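# Slide the tape roll onto the rod

## Task

Get the roll of tape threaded over the rod so that it stays there by itself, not because the robot is holding it. At the end, nothing the robot is in contact with may drop more than about a fingernail's width once left alone, no motor of either hand may still read moving in hand_stopped_by, and nothing may be knocked or placed off the table.

## Robot and tools

Robot: a humanoid upper body on a stand past the table's near (-x) edge, facing +x, with two arms. left_arm is on the +y side and carries a left hand; right_arm is on the -y side and carries a right hand. Each hand has five fingers, and the left is the mirror of the right. A loose object may occasionally get a small shove from outside.

World frame (used by every reported pose): z = 0 is the table top with +z up, +x runs across the table away from the robot, and the near table edge is at x = 0.18 m. Shoulders sit roughly 0.28 m above the pelvis, 0.06 m toward +x, and 0.10 m to either side in y. A hand point cannot get more than 0.62 m from its shoulder. Printed positions can be a little off, more so at full reach.

Hand point: a point 0.05 m in front of the palm, where index pad and thumb tip meet in a pinch. Its +z runs along the straightened fingers, which extend 0.06 to 0.07 m past it. Its +y points out of the palm. On the right hand +x points across the palm away from the thumb; on the left hand +x points toward the thumb. A wrist bracket on the little-finger side can collide with things.

Row layout: 28 numbers, each in [-1, 1], always for both arms. The first 14 are left_arm/dx, dy, dz, rx, ry, rz, then left_gripper/little, ring, middle, index, thumb_bend, thumb_turn, force_limit, speed. The next 14 are the same for right_arm/ and right_gripper/. dx to rz are an offset, not a pose. They are measured in that hand point's own axes from its measured pose when the action began; for a call's first action, that is the last pose a result reported. Each row is measured from that starting pose, not from the row before it. Scale: 1.0 equals 0.6 m for dx, dy, dz and 180 degrees for rotation. rx, ry, rz form a single rotation vector. Fingers and thumb_bend: +1 straight/open, -1 fully curled. thumb_turn: +1 beside the palm, -1 in front of it, facing the fingers. A pinch is about index -0.22, thumb_bend -0.75, thumb_turn -0.57. force_limit maps -1 to about 0 N and +1 to 10 N at the fingertip (15 N for the two thumb motors). It only stops closing motion. speed maps -1 to almost stopped and +1 to full speed, where a full finger stroke takes 0.6 s. There is no 'unchanged' value for the hand. To keep a hand as it is, resend the last eight hand numbers used for it; if none were sent yet, send its six hand_measured values plus its hand_force_limit and hand_speed.

execute_actions(actions): a list of actions. Each action is a list of up to 15 rows, and each row lasts one 1/30 s step. A table with fewer rows repeats its last row until the 15 steps are done, so one action lasts 0.5 s. On each step the commanded pose is clipped to within 70 mm and 16 degrees of the measured pose. After an action the arm continues only to its last clipped pose, so a distant goal needs further actions. An empty list just returns the current state and images.

move(target, speed, blocking): target is one 28-number row laid out as above. Its offsets are taken from the pose in the latest result that shows one. Each hand point follows a straight line, and all arms finish together in 0.5 to 10 s. speed is the path's top speed in m/s, from 0.002 to 0.5 (default 0.25), and turning is capped at twice that in rad/s. The hand numbers are sent at the start. There is no slowing for obstacles or the other arm. Faster moves, and targets set further past a contact, press harder. With blocking=false the call returns after 0.5 s while the motion continues. Check it with wait(0); other moves and actions are refused until it has ended or been stopped. The 'move:' line gives the ending (done, off_target, moving, held, fault) and any limits (paced = the pose was clipped; held = some steps were blocked, after which the arm may move well above speed). It also gives each hand point's distance from its target.

wait(seconds): 0 to 10 s, with the arms holding their last command. stop(): brakes a running move, and a faster arm needs more room to do so. zoom_image(camera, region): region [x0, y0, x1, y1] in pixels, at most 504 by 504, on cam_head or cam_high (896x504) or on cam_left_wrist or cam_right_wrist (504x504). show_instructions(): returns the reference images. finished_scene(scene): ends the scene, whose integer number you pass; this is final.

Results: the state line lists left_arm | right_arm position in metres and quat wxyz in the world frame. Hand target lines show where each arm is now heading. A 'pose unreachable' line means the clearance check changed or blocked that arm's command. Each hand reports six values each for hand_measured (same scale as targets), hand_stopped_by (moving, target, force, stalled, fault) and hand_load_n (fingertip newtons, positive when pushed open). It also repeats hand_force_limit and hand_speed. A slipped grip appears as loads near 0. Joint positions and torques are also given, and the torques are offset and noisy.

Gripping: turn the thumb to the front before reaching the object. The whole hand can then wrap objects 0.035 to 0.08 m across. A motor starts only when its target changes by 0.01 or more. It locks on arrival or at force_limit; if blocked, it keeps showing moving for a while, then stalled. For a soft grip, close with speed at -0.9 or lower.

Avoid: hard hits or pressing between the two arms, including any part of either hand. Avoid fast or deep contact. Contact torque over the limit (22.2 N m, but 4.45 N m for wrist pitch and yaw) stops that arm for 10 s. Long loaded holds heat motors: MOTOR HOT appears at 90 °C, and at 120 °C the arm drops (OVER-TEMPERATURE FAULT). Also avoid dropping things, knocking items off the table, and ending with any finger still moving.

Each tool is called after "Emit:" as name(argument=value, ...) on one line, values as JSON.

Reference images:

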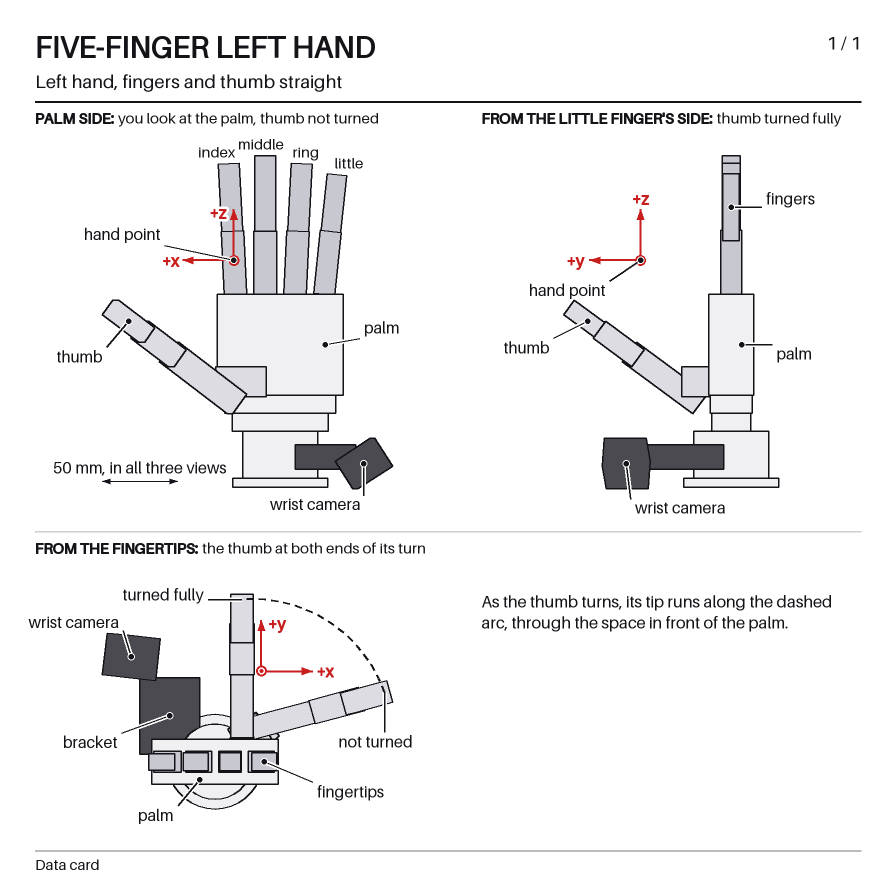

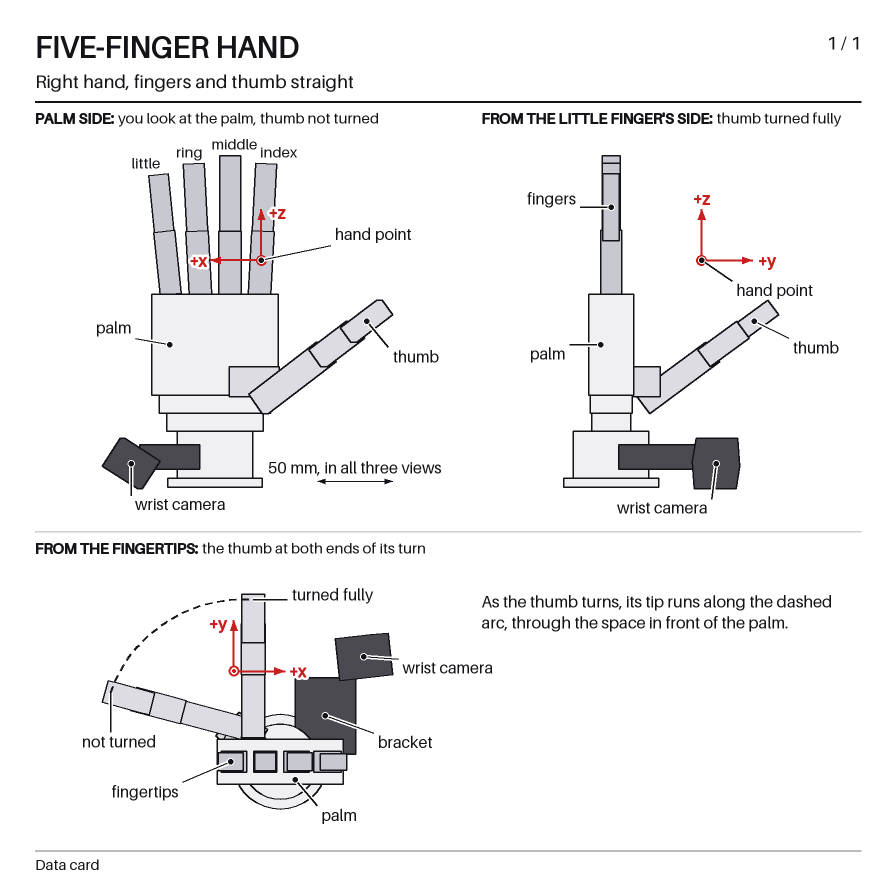

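## Session

Emit:
execute_actions(actions=[])

Scene clock: 0.00 s.
left_arm: end_effector_position=(+0.0650, +0.1587, +0.4434) hand_measured=(+1.000, +1.000, +1.000, +1.000, +1.000, +1.000) hand_load_n=(+0.0, +0.0, +0.0, +0.0, +0.0, +0.0) hand_stopped_by=(target, target, target, target, target, target) hand_force_limit=0.00 hand_speed=-0.80 end_effector_quat_wxyz=(+0.054, -0.071, -0.103, +0.991) | right_arm: end_effector_position=(+0.2127, -0.0710, +0.4817) hand_measured=(+1.000, +1.000, +1.000, +1.000, +1.000, +1.000) hand_load_n=(+0.0, +0.0, +0.0, +0.0, +0.0, +0.0) hand_stopped_by=(target, target, target, target, target, target) hand_force_limit=0.00 hand_speed=-0.80 end_effector_quat_wxyz=(+0.951, -0.125, +0.163, +0.233)
Joint positions: left_arm=[-0.128  0.429  0.081 -0.631 -0.638 -1.176 -0.416] | right_arm=[-0.069 -0.588 -0.11  -0.571  0.708 -0.844  0.161]
Joint velocities: left_arm=[ 0.    -0.003  0.     0.    -0.005  0.     0.   ] | right_arm=[0.003 0.    0.    0.002 0.    0.    0.   ]
Joint torques (N m, as the arm reports them, + toward a larger angle): no reading
Motor temperatures (°C, as the motors report them): left_arm=[47 46 40 47 44 35 35] | right_arm=[44 49 44 47 42 34 37]
Hand target (left_arm): +0.065, +0.159, +0.443; +0.054, -0.071, -0.103, +0.991
Hand target (right_arm): +0.213, -0.071, +0.482; +0.951, -0.125, +0.163, +0.233

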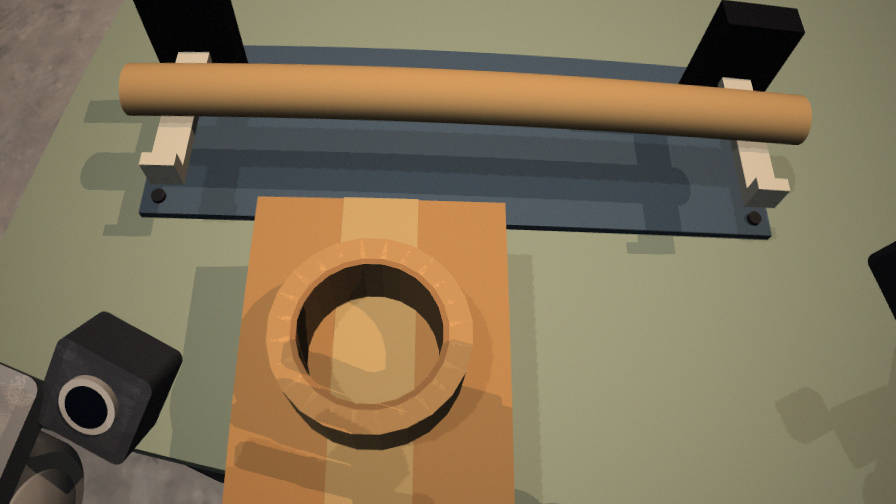

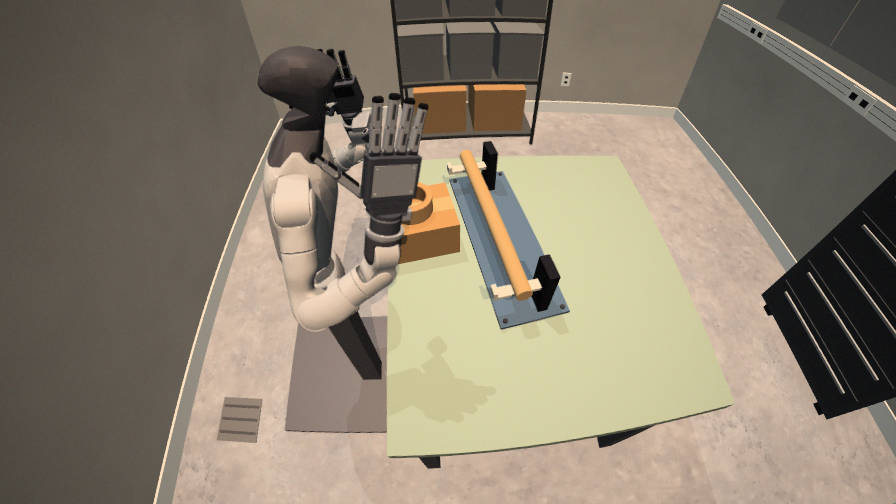

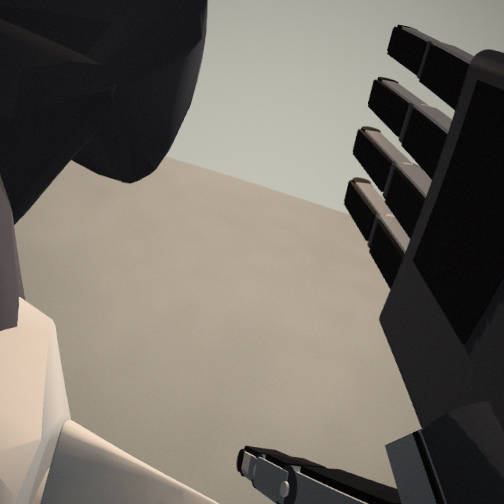

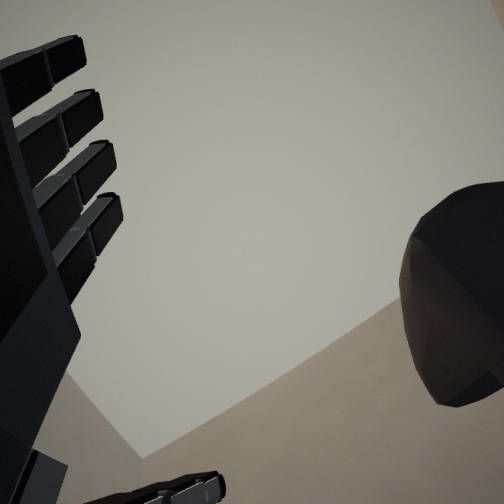

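Emit:
move(target=[-0.205,0.03,-0.37,-0.418,-0.27,0.164,-1,-1,-1,0.2,0,-0.57,0.6,0,0.555,-0.1,-0.272,-0.201,0.397,-0.444,0.5,0.5,0.5,0.5,1,-1,0.6,0], speed=0.35)

Scene clock: 5.23 s.
left_arm: end_effector_position=(+0.2158, +0.1686, +0.2384) hand_measured=(-1.000, -1.000, -1.000, +0.200, +0.000, -0.570) hand_load_n=(+0.0, +0.0, +0.0, +0.0, +0.0, +0.0) hand_stopped_by=(target, target, target, target, target, target) hand_force_limit=0.60 hand_speed=0.00 end_effector_quat_wxyz=(+0.266, -0.262, +0.663, -0.649) | right_arm: end_effector_position=(+0.4831, -0.0444, +0.2299) hand_measured=(+0.500, +0.500, +0.500, +0.500, +1.000, -1.000) hand_load_n=(+0.0, +0.0, +0.0, +0.0, +0.0, +0.0) hand_stopped_by=(target, target, target, target, target, target) hand_force_limit=0.60 hand_speed=0.00 end_effector_quat_wxyz=(+0.550, -0.528, +0.446, -0.469)
Joint positions: left_arm=[ 0.083  0.787  0.668 -0.381 -0.032 -1.021 -0.869] | right_arm=[-0.473 -0.529  0.227 -0.342 -1.106  0.513  0.37 ]
Joint velocities: left_arm=[-0.02  -0.025 -0.003  0.002 -0.005  0.     0.   ] | right_arm=[-0.008 -0.002 -0.009  0.003  0.     0.002  0.   ]
Joint torques (N m, as the arm reports them, + toward a larger angle): left_arm=[-2.66  3.28  1.95 -2.23 -0.78  0.18  0.87] | right_arm=[-3.8  -1.68 -0.94 -1.78 -0.14  0.07 -0.39]
Motor temperatures (°C, as the motors report them): left_arm=[47 46 41 47 44 35 36] | right_arm=[45 49 44 48 42 34 37]
Hand target (left_arm): +0.217, +0.169, +0.238; +0.269, -0.262, +0.663, -0.647
Hand target (right_arm): +0.483, -0.045, +0.230; +0.549, -0.528, +0.446, -0.470
Off the commanded pose (left_arm): 0.003 m, 2 deg.
Off the commanded pose (right_arm): 0.012 m, 3 deg.
move: off_target (right_arm); limits=paced,held; held on 15 of 101 steps (left_arm)
pose unreachable (left arm): on one or more control steps of this call, first in action 0 (counted from 0), this arm could not follow its commanded pose, so it was not sent that pose on those steps. It may still have moved: this result reports where it is.
cause: the commanded pose would bring two parts of the arm too close to each other (joints 2 (shoulder roll) to 7 (wrist yaw) lie between them).
camera_calibration (this result's frames):
cam_left_wrist: T_world_to_cam=[[0.0735604, 0.0778682, 0.994246, -0.268018], [-0.979753, -0.180499, 0.0866246, 0.223307], [0.186206, -0.980488, 0.063014, 0.240522], [0, 0, 0, 1]] pos_world=[0.193714, 0.297006, 0.231976]
cam_right_wrist: T_world_to_cam=[[0.0343548, 0.0425059, -0.998505, 0.205378], [-0.646251, 0.763056, 0.0102479, 0.345825], [0.762351, 0.644933, 0.0536841, -0.219429], [0, 0, 0, 1]] pos_world=[0.383716, -0.131096, 0.213306]

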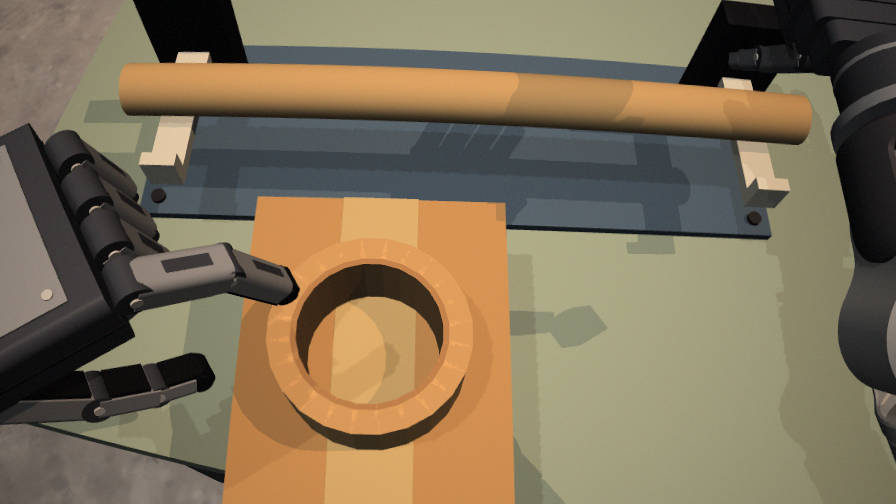

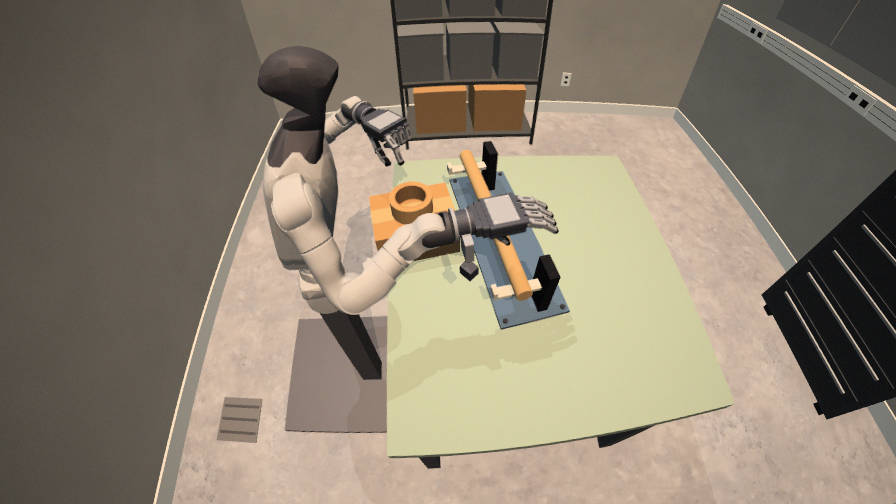

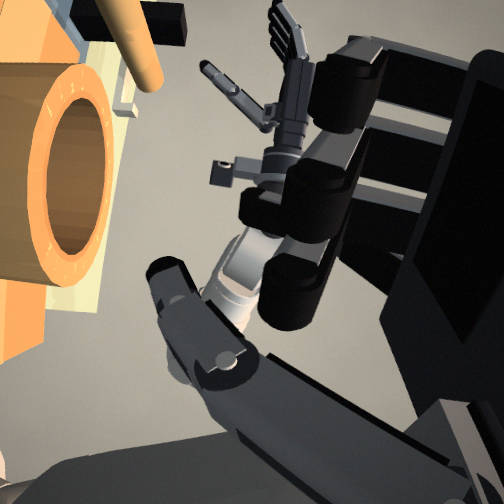

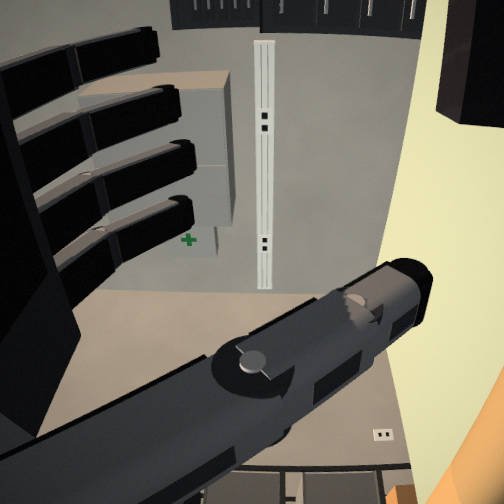

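Emit:
move(target=[0.012,0.1,0.033,-0.12,0,0,-1,-1,-1,0.2,0,-0.57,0.6,0,-0.05,0.09,-0.02,-0.18,0,0,0.5,0.5,0.5,0.5,1,-1,0.6,0])

Scene clock: 7.13 s.
left_arm: end_effector_position=(+0.2241, +0.1496, +0.1790) hand_measured=(-1.000, -1.000, -1.000, +0.200, +0.000, -0.570) hand_load_n=(+0.0, +0.0, +0.0, +0.0, +0.0, +0.0) hand_stopped_by=(target, target, target, target, target, target) hand_force_limit=0.60 hand_speed=0.00 end_effector_quat_wxyz=(+0.210, -0.306, +0.771, -0.518) | right_arm: end_effector_position=(+0.4701, -0.0184, +0.1745) hand_measured=(+0.500, +0.500, +0.500, +0.500, +1.000, -1.000) hand_load_n=(+0.0, +0.0, +0.0, +0.0, +0.0, +0.0) hand_stopped_by=(target, target, target, target, target, target) hand_force_limit=0.60 hand_speed=0.00 end_effector_quat_wxyz=(-0.379, +0.661, -0.556, +0.332)
Joint positions: left_arm=[-0.002  0.896  0.414 -0.58   0.211 -0.684 -0.973] | right_arm=[-0.834 -0.518  0.344 -0.123 -1.095  0.606  1.038]
Joint velocities: left_arm=[ 0.005 -0.002  0.006  0.002 -0.008  0.002  0.   ] | right_arm=[0.003 0.014 0.006 0.002 0.    0.    0.   ]
Joint torques (N m, as the arm reports them, + toward a larger angle): left_arm=[-3.37  3.43  1.78 -2.28 -0.42  0.22  0.62] | right_arm=[-5.04 -1.69 -0.98 -1.37  0.16 -0.13 -0.31]
Motor temperatures (°C, as the motors report them): left_arm=[47 47 41 47 44 35 36] | right_arm=[46 50 44 48 42 34 37]
Hand target (left_arm): +0.224, +0.150, +0.178; +0.211, -0.305, +0.773, -0.515
Hand target (right_arm): +0.469, -0.017, +0.173; -0.378, +0.663, -0.556, +0.329
Off the commanded pose (left_arm): 0.001 m, 1 deg.
Off the commanded pose (right_arm): 0.002 m, 1 deg.
move: done
camera_calibration (this result's frames):
cam_left_wrist: T_world_to_cam=[[0.325755, -0.176454, 0.928842, -0.214817], [-0.931569, -0.227658, 0.283463, 0.194167], [0.161441, -0.95762, -0.23854, 0.280221], [0, 0, 0, 1]] pos_world=[0.205619, 0.274644, 0.211336]
cam_right_wrist: T_world_to_cam=[[-0.493305, -0.0535943, -0.868204, 0.372974], [-0.560191, 0.783142, 0.269952, 0.232762], [0.665459, 0.619529, -0.416351, -0.0962251], [0, 0, 0, 1]] pos_world=[0.378415, -0.102683, 0.220919]

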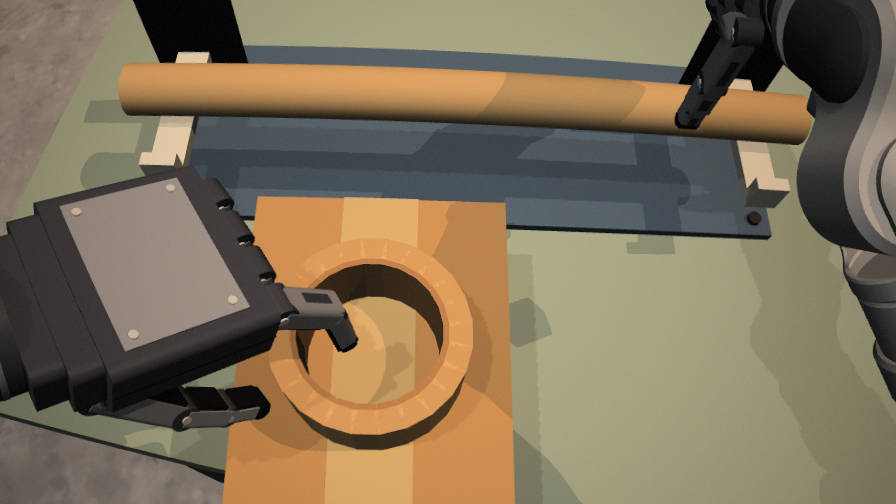

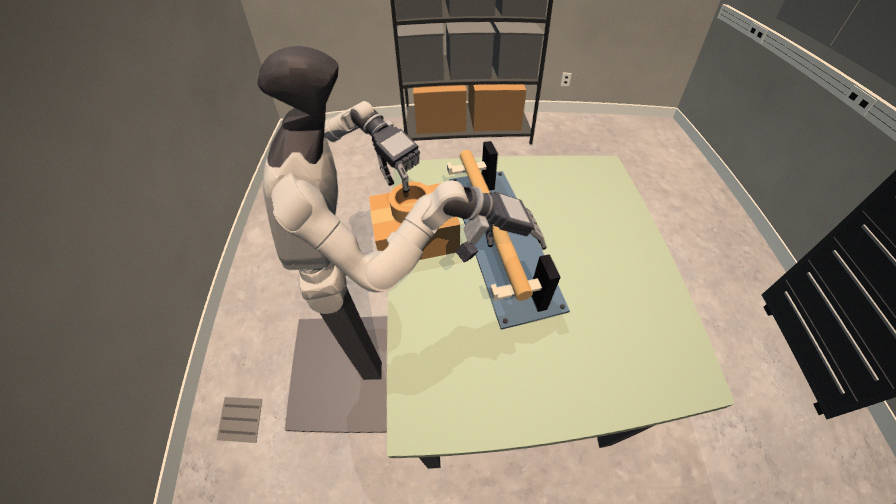

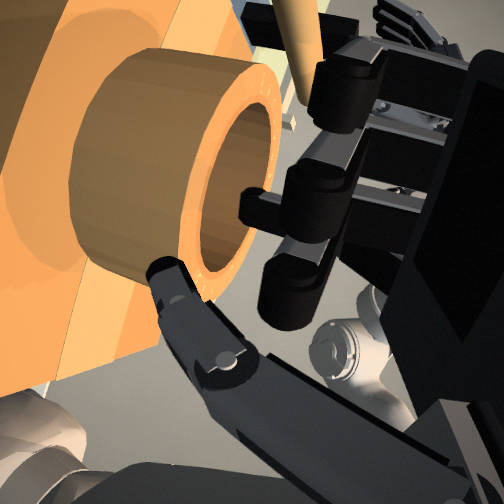

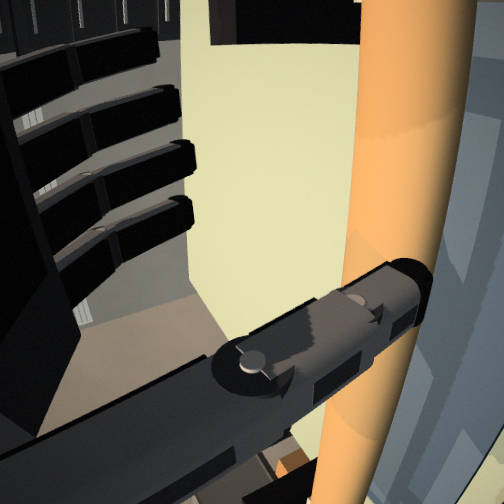

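Emit:
move(target=[0,0.062,0.025,0,0,0,-1,-1,-1,0.2,0,-0.57,0.6,0,0,0.09,0.047,0,0,0,0.5,0.5,0.5,0.5,1,-1,0.6,0], speed=0.1)

Scene clock: 8.37 s.
left_arm: end_effector_position=(+0.2227, +0.1487, +0.1408) hand_measured=(-1.000, -1.000, -1.000, +0.200, +0.000, -0.570) hand_load_n=(+0.0, +0.0, +0.0, +0.0, +0.0, +0.0) hand_stopped_by=(target, target, target, target, target, target) hand_force_limit=0.60 hand_speed=0.00 end_effector_quat_wxyz=(+0.209, -0.305, +0.770, -0.521) | right_arm: end_effector_position=(+0.4802, -0.0194, +0.1397) hand_measured=(+0.500, +0.500, +0.500, +0.500, +1.000, -1.000) hand_load_n=(+1.5, +0.0, +0.0, +0.0, +0.0, +0.0) hand_stopped_by=(target, target, target, target, target, target) hand_force_limit=0.60 hand_speed=0.00 end_effector_quat_wxyz=(-0.404, +0.644, -0.542, +0.358)
Joint positions: left_arm=[ 0.03   0.758  0.365 -0.458  0.398 -0.875 -0.89 ] | right_arm=[-0.721 -0.452  0.361 -0.033 -1.097  0.558  0.759]
Joint velocities: left_arm=[-0.003 -0.009  0.    -0.003  0.014 -0.002  0.003] | right_arm=[-0.009  0.009 -0.003  0.003 -0.005 -0.005 -0.006]
Joint torques (N m, as the arm reports them, + toward a larger angle): left_arm=[-2.91  2.54  1.58 -2.14 -0.56  0.01  0.66] | right_arm=[-2.62 -0.84 -0.2   0.62  0.77 -0.1   0.29]
Motor temperatures (°C, as the motors report them): left_arm=[47 47 41 47 44 35 36] | right_arm=[46 50 44 48 42 34 37]
Hand target (left_arm): +0.222, +0.149, +0.139; +0.208, -0.306, +0.771, -0.518
Hand target (right_arm): +0.468, -0.021, +0.116; -0.379, +0.658, -0.558, +0.334
Off the commanded pose (left_arm): 0.003 m, 0 deg.
Off the commanded pose (right_arm): 0.029 m, 5 deg.
move: off_target (right_arm)
camera_calibration (this result's frames):
cam_left_wrist: T_world_to_cam=[[0.324213, -0.172432, 0.930136, -0.179521], [-0.932655, -0.222738, 0.2838, 0.202976], [0.15824, -0.959508, -0.233034, 0.270636], [0, 0, 0, 1]] pos_world=[0.204684, 0.273932, 0.172442]
cam_right_wrist: T_world_to_cam=[[-0.419016, -0.0462321, -0.906801, 0.317505], [-0.579711, 0.782276, 0.22799, 0.263754], [0.698828, 0.621214, -0.354587, -0.141427], [0, 0, 0, 1]] pos_world=[0.384774, -0.103794, 0.177633]

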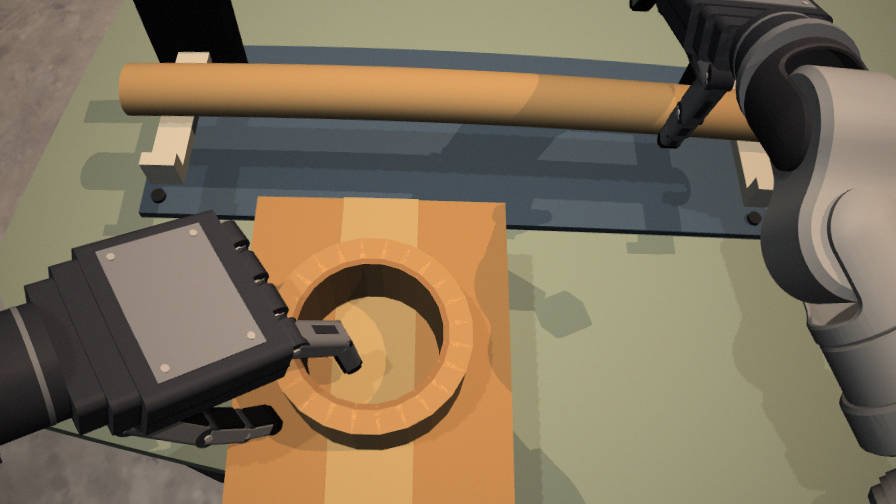

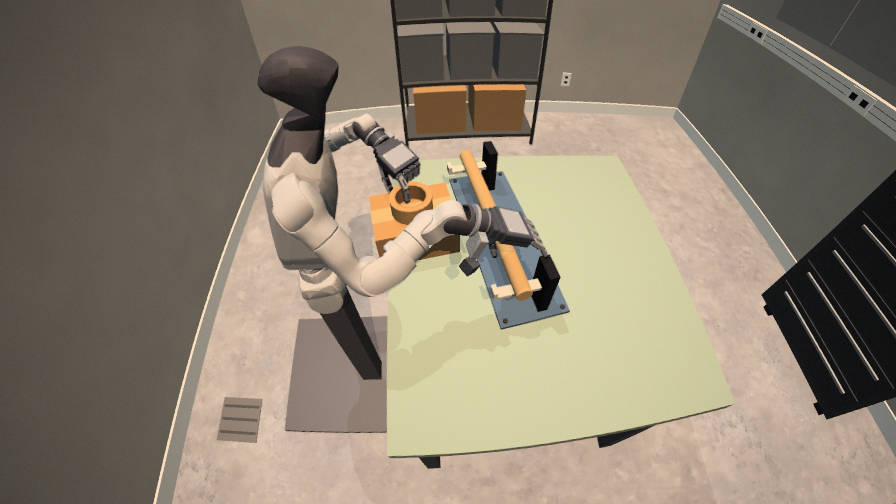

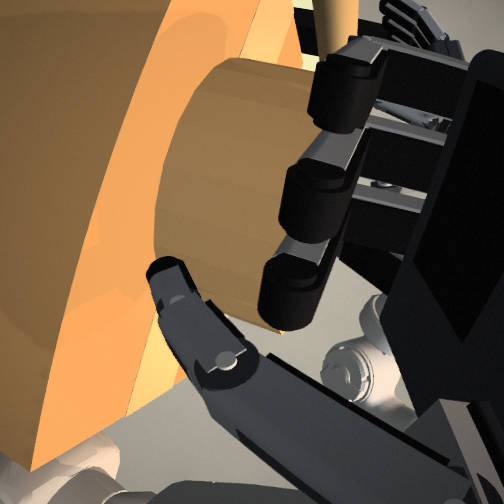

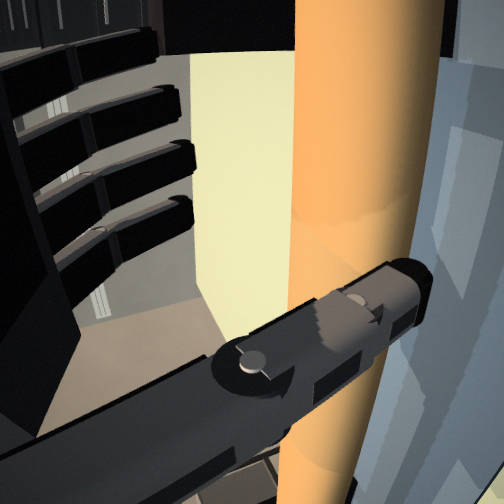

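Little finger is on the post; shift inward.

Emit:
move(target=[0,0,0,0,0,0,-1,-1,-1,0.2,-0.62,-0.57,0.6,0,-0.07,-0.01,-0.015,-0.03,0,0,0.5,0.5,0.5,0.5,1,-1,0.6,0], speed=0.1)

Emit:
move(target=[0,0,0,0,0,0,-1,-1,-1,-0.5,-0.62,-0.57,0.8,-0.5,0,0.08,0.04,0,0,0,0.5,0.5,0.5,0.5,1,-1,0.6,0], speed=0.1)

Scene clock: 9.53 s.
left_arm: end_effector_position=(+0.2227, +0.1487, +0.1408) hand_measured=(-1.000, -1.000, -1.000, +0.200, -0.620, -0.570) hand_load_n=(+0.0, +0.0, +0.0, +0.0, +0.5, +0.0) hand_stopped_by=(target, target, target, target, target, target) hand_force_limit=0.60 hand_speed=0.00 end_effector_quat_wxyz=(+0.209, -0.305, +0.770, -0.521) | right_arm: end_effector_position=(+0.4677, +0.0230, +0.1480) hand_measured=(+0.500, +0.500, +0.500, +0.500, +1.000, -1.000) hand_load_n=(+0.0, +0.0, +0.0, +0.0, +0.0, +0.0) hand_stopped_by=(target, target, target, target, target, target) hand_force_limit=0.60 hand_speed=0.00 end_effector_quat_wxyz=(-0.376, +0.664, -0.556, +0.330)
Joint positions: left_arm=[ 0.03   0.758  0.365 -0.458  0.398 -0.875 -0.89 ] | right_arm=[-0.878 -0.353  0.465  0.004 -1.191  0.69   0.969]
Joint velocities: left_arm=[ 0.    -0.002  0.009  0.009 -0.011  0.     0.   ] | right_arm=[-0.003  0.005  0.005  0.009  0.005  0.001  0.   ]
Joint torques (N m, as the arm reports them, + toward a larger angle): left_arm=[-2.98  2.76  1.73 -2.48 -0.98  0.1   0.75] | right_arm=[-5.11 -1.22 -0.71 -1.58 -0.28  0.02 -0.32]
Motor temperatures (°C, as the motors report them): left_arm=[47 47 41 47 44 35 36] | right_arm=[47 50 44 48 43 34 37]
Hand target (left_arm): +0.223, +0.149, +0.141; +0.209, -0.305, +0.770, -0.521
Hand target (right_arm): +0.468, +0.022, +0.147; -0.373, +0.664, -0.557, +0.332
Off the commanded pose (left_arm): 0.000 m, 0 deg.
Off the commanded pose (right_arm): 0.002 m, 0 deg.
move: done
camera_calibration (this result's frames):
cam_left_wrist: T_world_to_cam=[[0.324129, -0.172535, 0.930146, -0.179477], [-0.932692, -0.222701, 0.283707, 0.202995], [0.158195, -0.959498, -0.233106, 0.270654], [0, 0, 0, 1]] pos_world=[0.204689, 0.273933, 0.17244]
cam_right_wrist: T_world_to_cam=[[-0.499866, -0.0592813, -0.864072, 0.353577], [-0.560745, 0.782485, 0.270707, 0.206272], [0.660075, 0.619841, -0.424379, -0.127653], [0, 0, 0, 1]] pos_world=[0.376667, -0.0613198, 0.195503]

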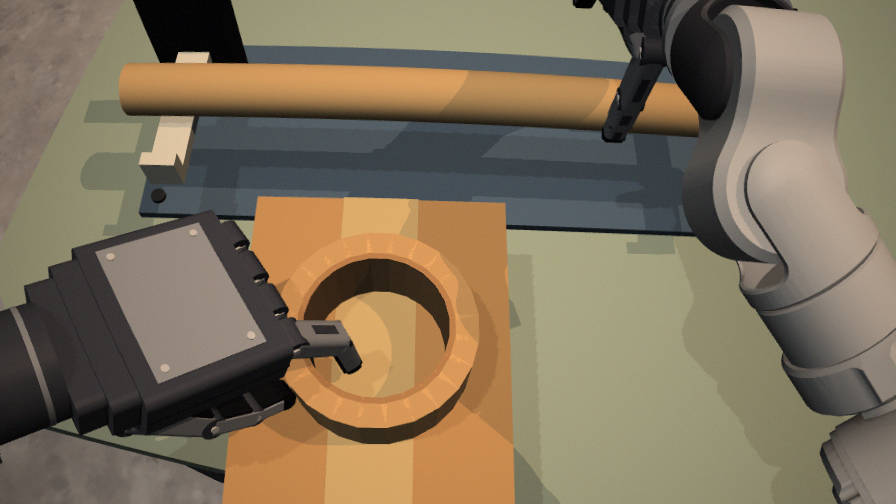

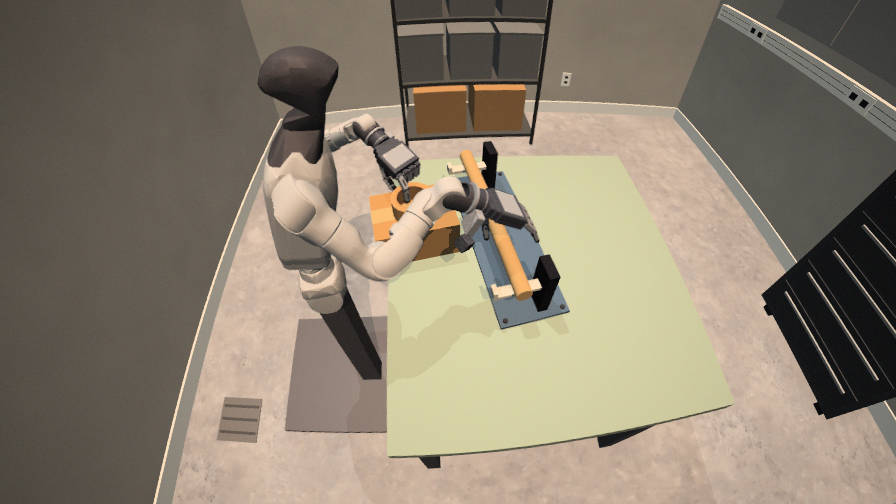

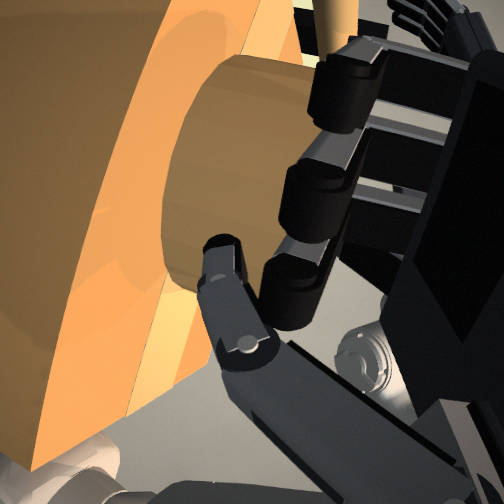

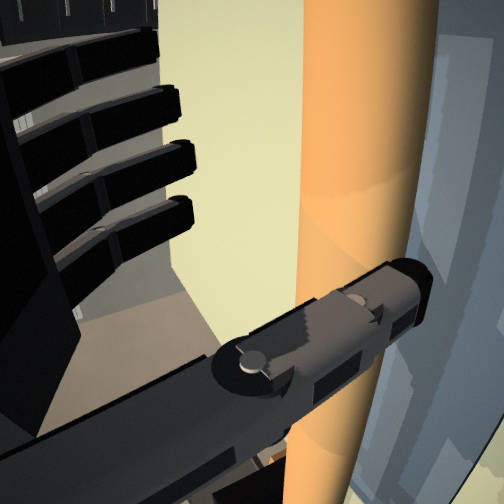

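Scene clock: 10.43 s.
left_arm: end_effector_position=(+0.2228, +0.1486, +0.1409) hand_measured=(-1.000, -1.000, -1.000, -0.008, -0.618, -0.570) hand_load_n=(+0.0, +0.0, +0.0, +11.0, +3.0, -1.0) hand_stopped_by=(target, target, target, force, target, target) hand_force_limit=0.80 hand_speed=-0.50 end_effector_quat_wxyz=(+0.209, -0.305, +0.770, -0.521) | right_arm: end_effector_position=(+0.4651, +0.0186, +0.0954) hand_measured=(+0.500, +0.500, +0.500, +0.500, +1.000, -1.000) hand_load_n=(+0.0, +0.0, +0.0, +0.0, +0.0, +0.0) hand_stopped_by=(target, target, target, target, target, target) hand_force_limit=0.60 hand_speed=0.00 end_effector_quat_wxyz=(-0.374, +0.662, -0.558, +0.334)
Joint positions: left_arm=[ 0.03   0.758  0.365 -0.458  0.398 -0.875 -0.889] | right_arm=[-0.761 -0.286  0.476  0.129 -1.159  0.64   0.727]
Joint velocities: left_arm=[ 0.008 -0.003 -0.012  0.014  0.     0.     0.   ] | right_arm=[ 0.     0.     0.     0.008 -0.006 -0.003 -0.002]
Joint torques (N m, as the arm reports them, + toward a larger angle): left_arm=[-3.    2.78  1.75 -2.46 -0.98  0.1   0.74] | right_arm=[-4.95 -0.83 -0.7  -1.85  0.11 -0.1  -0.4 ]
Motor temperatures (°C, as the motors report them): left_arm=[47 47 41 47 44 35 36] | right_arm=[47 50 44 48 43 34 37]
Hand target (left_arm): +0.223, +0.149, +0.141; +0.209, -0.305, +0.770, -0.521
Hand target (right_arm): +0.465, +0.020, +0.096; -0.376, +0.662, -0.557, +0.332
Off the commanded pose (left_arm): 0.000 m, 0 deg.
Off the commanded pose (right_arm): 0.003 m, 1 deg.
move: done
camera_calibration (this result's frames):
cam_left_wrist: T_world_to_cam=[[0.323955, -0.172351, 0.930241, -0.17953], [-0.932745, -0.222644, 0.283577, 0.20302], [0.158238, -0.959544, -0.232887, 0.270603], [0, 0, 0, 1]] pos_world=[0.204706, 0.273915, 0.172455]
cam_right_wrist: T_world_to_cam=[[-0.497266, -0.0581385, -0.865648, 0.305542], [-0.555389, 0.787858, 0.266126, 0.220354], [0.666535, 0.613107, -0.424064, -0.148344], [0, 0, 0, 1]] pos_world=[0.373195, -0.0648929, 0.142942]

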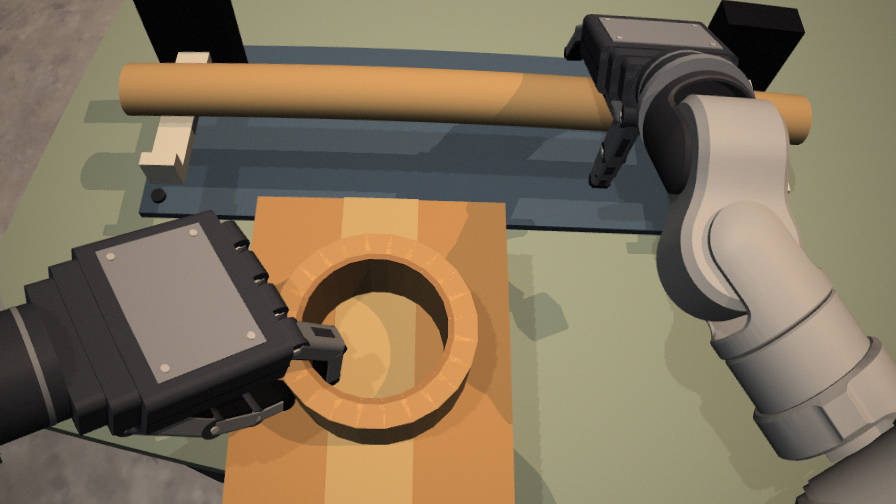

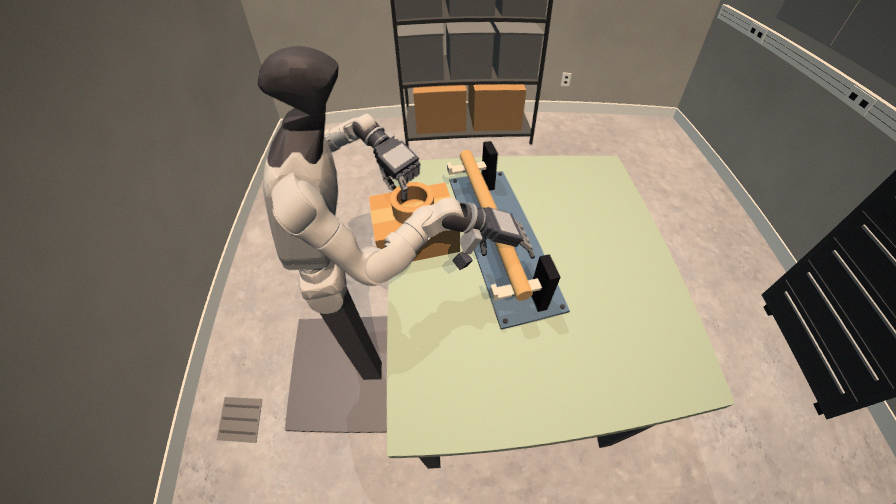

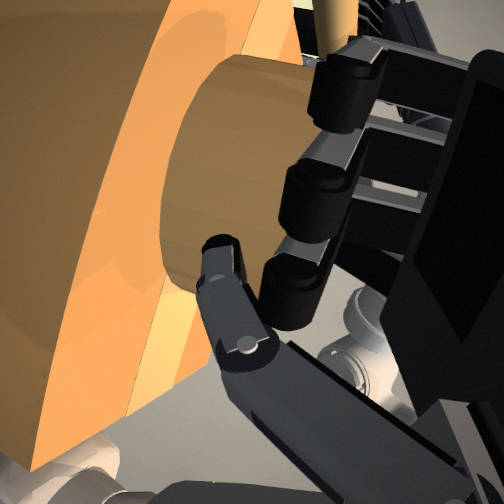

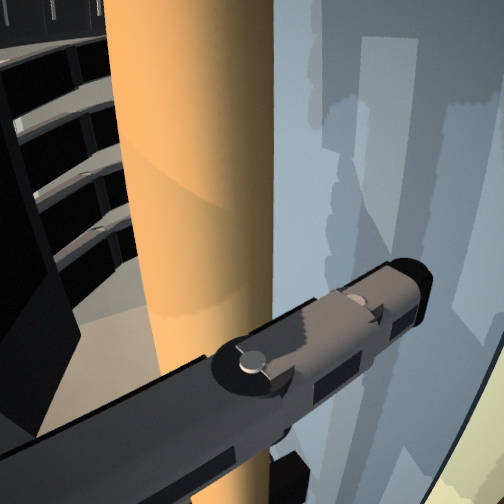

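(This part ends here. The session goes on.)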